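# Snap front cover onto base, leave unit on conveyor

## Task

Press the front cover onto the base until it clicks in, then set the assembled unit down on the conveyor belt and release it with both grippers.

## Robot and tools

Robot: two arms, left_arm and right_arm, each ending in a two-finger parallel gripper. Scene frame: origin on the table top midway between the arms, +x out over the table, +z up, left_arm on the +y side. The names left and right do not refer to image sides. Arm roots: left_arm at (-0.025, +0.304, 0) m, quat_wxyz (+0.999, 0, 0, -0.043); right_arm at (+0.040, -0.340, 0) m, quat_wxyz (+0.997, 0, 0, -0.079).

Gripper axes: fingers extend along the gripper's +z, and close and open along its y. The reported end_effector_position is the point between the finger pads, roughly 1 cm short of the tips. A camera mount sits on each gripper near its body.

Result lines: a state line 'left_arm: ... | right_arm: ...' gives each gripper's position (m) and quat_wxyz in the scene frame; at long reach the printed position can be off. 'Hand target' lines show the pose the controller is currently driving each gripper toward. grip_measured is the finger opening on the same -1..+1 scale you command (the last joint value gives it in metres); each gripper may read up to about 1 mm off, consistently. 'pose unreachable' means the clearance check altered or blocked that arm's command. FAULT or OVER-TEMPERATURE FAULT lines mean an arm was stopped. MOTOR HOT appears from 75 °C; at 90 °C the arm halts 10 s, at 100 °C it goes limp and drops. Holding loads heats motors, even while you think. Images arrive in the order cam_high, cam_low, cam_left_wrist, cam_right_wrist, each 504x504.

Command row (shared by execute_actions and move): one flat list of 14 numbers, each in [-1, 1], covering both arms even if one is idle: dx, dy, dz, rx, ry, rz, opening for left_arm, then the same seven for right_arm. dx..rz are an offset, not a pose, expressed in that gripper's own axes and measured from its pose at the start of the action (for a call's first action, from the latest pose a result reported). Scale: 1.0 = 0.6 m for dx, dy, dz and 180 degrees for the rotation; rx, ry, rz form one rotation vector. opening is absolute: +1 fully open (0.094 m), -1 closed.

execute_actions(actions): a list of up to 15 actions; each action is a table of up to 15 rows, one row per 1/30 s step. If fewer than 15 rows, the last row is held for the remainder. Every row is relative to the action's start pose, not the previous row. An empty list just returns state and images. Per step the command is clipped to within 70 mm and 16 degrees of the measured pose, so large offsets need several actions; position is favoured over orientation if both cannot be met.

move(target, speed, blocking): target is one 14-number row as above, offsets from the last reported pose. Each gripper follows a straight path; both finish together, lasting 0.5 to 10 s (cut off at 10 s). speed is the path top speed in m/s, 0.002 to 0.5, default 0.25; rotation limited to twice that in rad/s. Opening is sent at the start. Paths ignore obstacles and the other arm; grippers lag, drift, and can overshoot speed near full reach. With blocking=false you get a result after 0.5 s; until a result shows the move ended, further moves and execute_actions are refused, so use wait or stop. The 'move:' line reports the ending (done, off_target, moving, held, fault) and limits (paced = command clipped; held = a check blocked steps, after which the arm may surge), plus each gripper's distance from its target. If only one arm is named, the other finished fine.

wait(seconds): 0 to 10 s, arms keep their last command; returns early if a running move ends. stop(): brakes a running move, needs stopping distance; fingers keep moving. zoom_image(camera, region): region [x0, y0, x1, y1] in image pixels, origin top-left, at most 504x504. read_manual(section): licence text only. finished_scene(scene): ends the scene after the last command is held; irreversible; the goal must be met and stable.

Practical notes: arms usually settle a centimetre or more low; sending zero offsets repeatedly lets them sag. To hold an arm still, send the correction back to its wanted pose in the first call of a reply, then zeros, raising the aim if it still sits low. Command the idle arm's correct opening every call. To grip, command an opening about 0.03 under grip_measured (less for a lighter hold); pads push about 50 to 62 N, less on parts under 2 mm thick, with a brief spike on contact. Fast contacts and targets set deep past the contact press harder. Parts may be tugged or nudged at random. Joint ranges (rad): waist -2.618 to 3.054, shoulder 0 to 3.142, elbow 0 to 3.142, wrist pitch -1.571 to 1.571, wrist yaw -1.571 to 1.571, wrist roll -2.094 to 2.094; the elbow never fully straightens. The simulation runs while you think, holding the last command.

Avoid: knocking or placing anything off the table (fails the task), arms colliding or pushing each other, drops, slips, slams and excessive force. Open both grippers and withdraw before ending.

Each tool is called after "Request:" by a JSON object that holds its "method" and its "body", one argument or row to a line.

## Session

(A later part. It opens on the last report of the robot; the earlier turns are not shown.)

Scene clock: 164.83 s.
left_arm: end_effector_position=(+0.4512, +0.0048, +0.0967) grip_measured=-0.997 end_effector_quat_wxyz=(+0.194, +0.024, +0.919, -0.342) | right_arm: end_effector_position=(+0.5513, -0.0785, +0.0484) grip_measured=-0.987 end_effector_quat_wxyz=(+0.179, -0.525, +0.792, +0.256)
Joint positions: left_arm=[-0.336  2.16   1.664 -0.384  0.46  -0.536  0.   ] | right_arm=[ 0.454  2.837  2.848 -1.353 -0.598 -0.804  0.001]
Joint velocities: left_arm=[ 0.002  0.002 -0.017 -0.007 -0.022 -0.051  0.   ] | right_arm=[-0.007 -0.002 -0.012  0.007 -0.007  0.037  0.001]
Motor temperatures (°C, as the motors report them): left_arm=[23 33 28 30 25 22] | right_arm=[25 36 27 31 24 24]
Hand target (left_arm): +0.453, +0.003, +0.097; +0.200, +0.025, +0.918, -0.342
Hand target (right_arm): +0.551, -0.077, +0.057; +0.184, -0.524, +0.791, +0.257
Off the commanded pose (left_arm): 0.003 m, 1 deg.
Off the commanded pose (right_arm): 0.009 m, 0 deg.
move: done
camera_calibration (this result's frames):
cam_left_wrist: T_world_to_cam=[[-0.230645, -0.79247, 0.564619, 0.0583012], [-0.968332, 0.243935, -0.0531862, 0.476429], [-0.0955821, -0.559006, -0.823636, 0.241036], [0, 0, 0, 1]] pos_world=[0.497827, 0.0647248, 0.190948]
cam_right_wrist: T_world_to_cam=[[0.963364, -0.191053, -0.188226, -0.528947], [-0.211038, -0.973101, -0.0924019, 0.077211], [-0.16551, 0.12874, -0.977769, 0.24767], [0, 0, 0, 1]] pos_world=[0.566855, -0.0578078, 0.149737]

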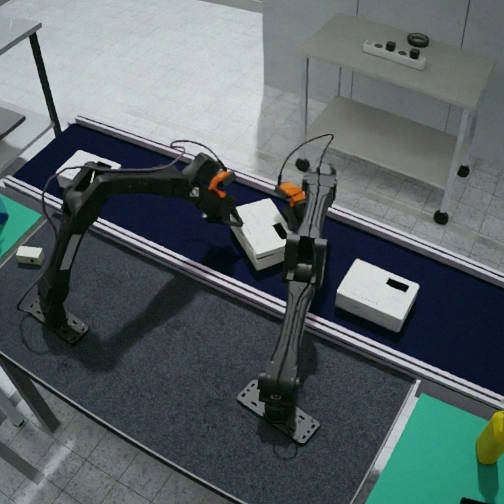

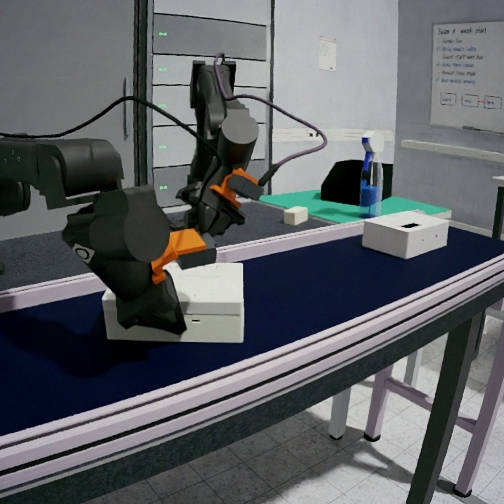

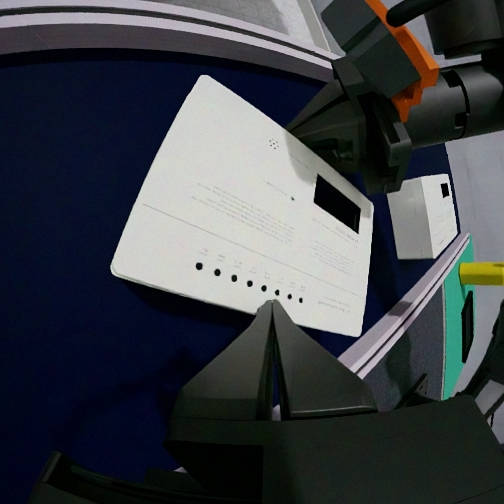

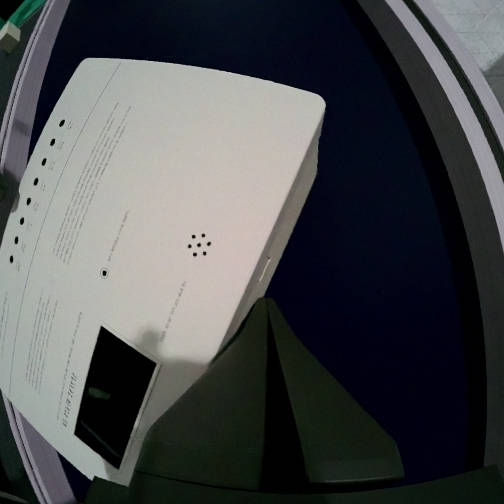

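Request:
{"method": "execute_actions", "body": {
  "actions": [
    [[0.028,0.046,0.051,0,0.02,0,-1,-0.008,0.004,-0.01,0,0,0,-1]]
  ]
}}

Scene clock: 165.43 s.
left_arm: end_effector_position=(+0.4560, -0.0022, +0.0828) grip_measured=-0.998 end_effector_quat_wxyz=(+0.193, +0.042, +0.912, -0.361) | right_arm: end_effector_position=(+0.5510, -0.0794, +0.0477) grip_measured=-0.987 end_effector_quat_wxyz=(+0.177, -0.525, +0.793, +0.254)
Joint positions: left_arm=[-0.33   2.208  1.663 -0.322  0.509 -0.514  0.   ] | right_arm=[ 0.454  2.837  2.848 -1.356 -0.593 -0.804  0.001]
Joint velocities: left_arm=[-0.007 -0.022 -0.012  0.051  0.037  0.007 -0.   ] | right_arm=[-0.012 -0.002  0.012  0.022  0.022 -0.051 -0.   ]
Motor temperatures (°C, as the motors report them): left_arm=[23 33 28 30 25 22] | right_arm=[25 36 27 31 24 24]
Hand target (left_arm): +0.450, +0.006, +0.053; +0.165, +0.035, +0.924, -0.342
Hand target (right_arm): +0.551, -0.078, +0.056; +0.182, -0.524, +0.792, +0.255
Off the commanded pose (left_arm): 0.032 m, 4 deg.
Off the commanded pose (right_arm): 0.009 m, 0 deg.
camera_calibration (this result's frames):
cam_left_wrist: T_world_to_cam=[[-0.269341, -0.763833, 0.586528, 0.0776435], [-0.956882, 0.281048, -0.0734044, 0.478627], [-0.108774, -0.581009, -0.806596, 0.230648], [0, 0, 0, 1]] pos_world=[0.50399, 0.0587982, 0.175633]
cam_right_wrist: T_world_to_cam=[[0.962799, -0.193337, -0.188781, -0.528758], [-0.212366, -0.97338, -0.0862094, 0.0765805], [-0.167088, 0.123093, -0.978228, 0.247502], [0, 0, 0, 1]] pos_world=[0.566706, -0.0581526, 0.148896]

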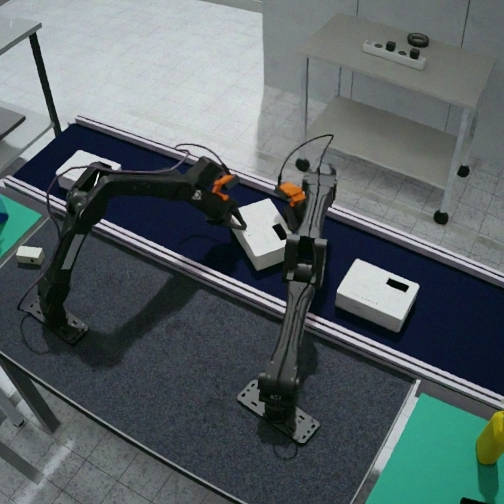

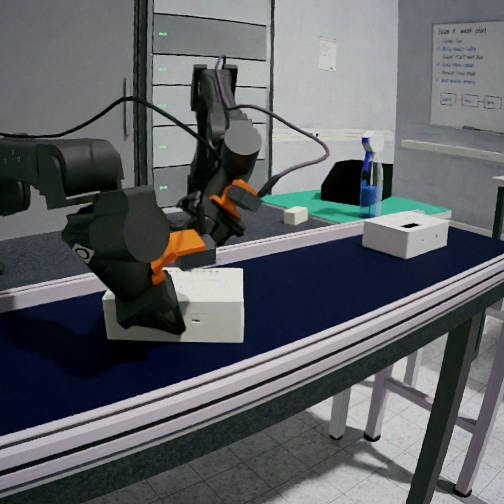

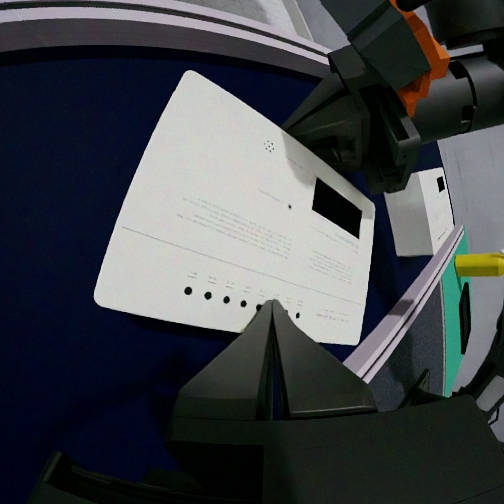

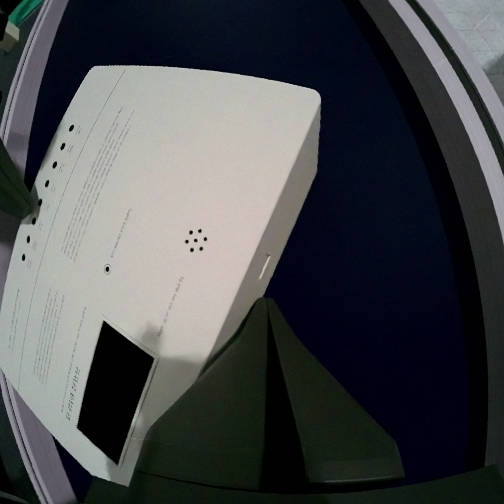

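Snapped. Retreat both arms along their axes.

Request:
{"method": "move", "body": {
  "target": [0.1,0,-0.2,0,-0.1,0,-1,0,0,-0.15,0,0,0,-1],
  "speed": 0.2
}}

Scene clock: 166.90 s.
left_arm: end_effector_position=(+0.3583, +0.0670, +0.1381) grip_measured=-0.998 end_effector_quat_wxyz=(+0.320, -0.006, +0.874, -0.365) | right_arm: end_effector_position=(+0.5487, -0.1330, +0.1001) grip_measured=-0.987 end_effector_quat_wxyz=(+0.184, -0.512, +0.803, +0.243)
Joint positions: left_arm=[-0.33   1.587  0.893  0.093  0.361 -0.621  0.   ] | right_arm=[ 0.362  2.727  2.848 -1.495 -0.59  -0.871  0.001]
Joint velocities: left_arm=[-0.002 -0.002 -0.027 -0.051 -0.022  0.051  0.001] | right_arm=[ 0.007  0.007  0.007  0.022  0.11  -0.007  0.   ]
Motor temperatures (°C, as the motors report them): left_arm=[23 33 28 30 25 22] | right_arm=[25 36 27 31 24 24]
Hand target (left_arm): +0.362, +0.073, +0.142; +0.333, -0.013, +0.870, -0.363
Hand target (right_arm): +0.549, -0.133, +0.119; +0.203, -0.516, +0.795, +0.245
Off the commanded pose (left_arm): 0.009 m, 2 deg.
Off the commanded pose (right_arm): 0.020 m, 2 deg.
elbow stopped short (right arm): the move would have taken joint 3 (elbow) straighter than the controller allows; a more bent joint 3 avoids this.
move: off_target (right_arm)
camera_calibration (this result's frames):
cam_left_wrist: T_world_to_cam=[[-0.258182, -0.77255, 0.580093, 0.0691731], [-0.951825, 0.100584, -0.289674, 0.40987], [0.16544, -0.626936, -0.761302, 0.203455], [0, 0, 0, 1]] pos_world=[0.374325, 0.139766, 0.233493]
cam_right_wrist: T_world_to_cam=[[0.956609, -0.232742, -0.1753, -0.530197], [-0.249146, -0.965325, -0.0779419, 0.0489152], [-0.151081, 0.118235, -0.981425, 0.295854], [0, 0, 0, 1]] pos_world=[0.564076, -0.111161, 0.201227]

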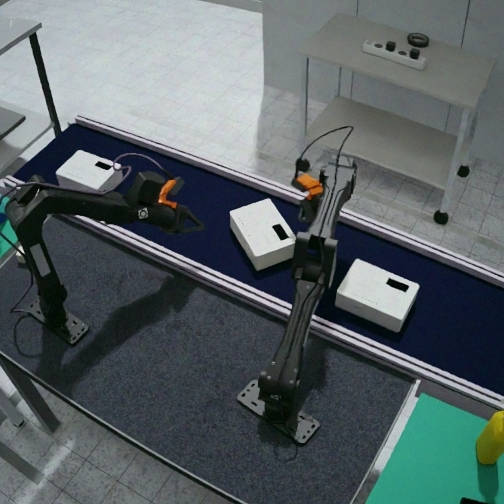

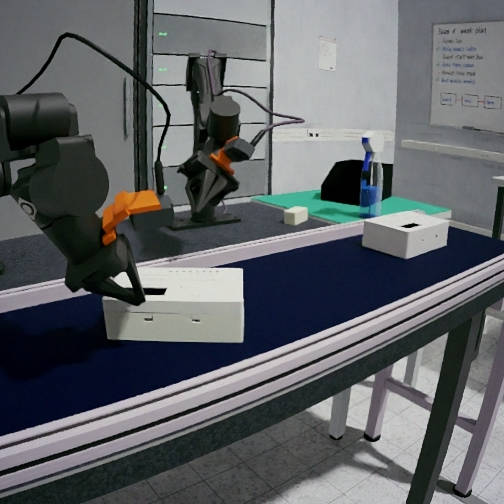

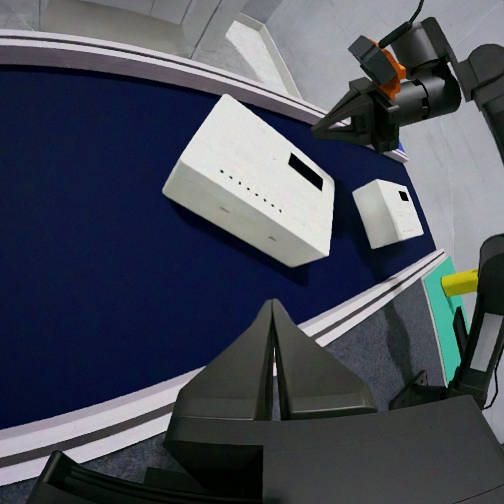

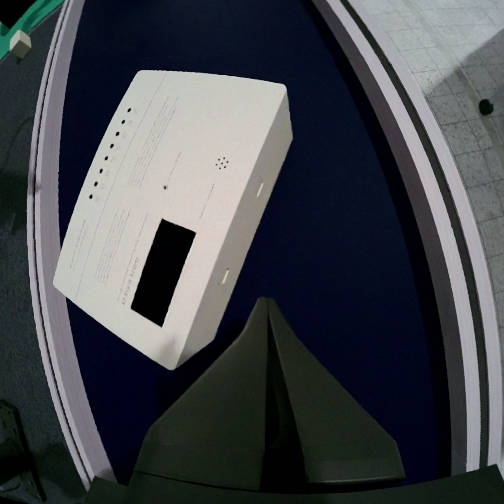

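Request:
{"method": "finished_scene", "body": {
  "scene": 2
}}

The scene is finished: the task was done.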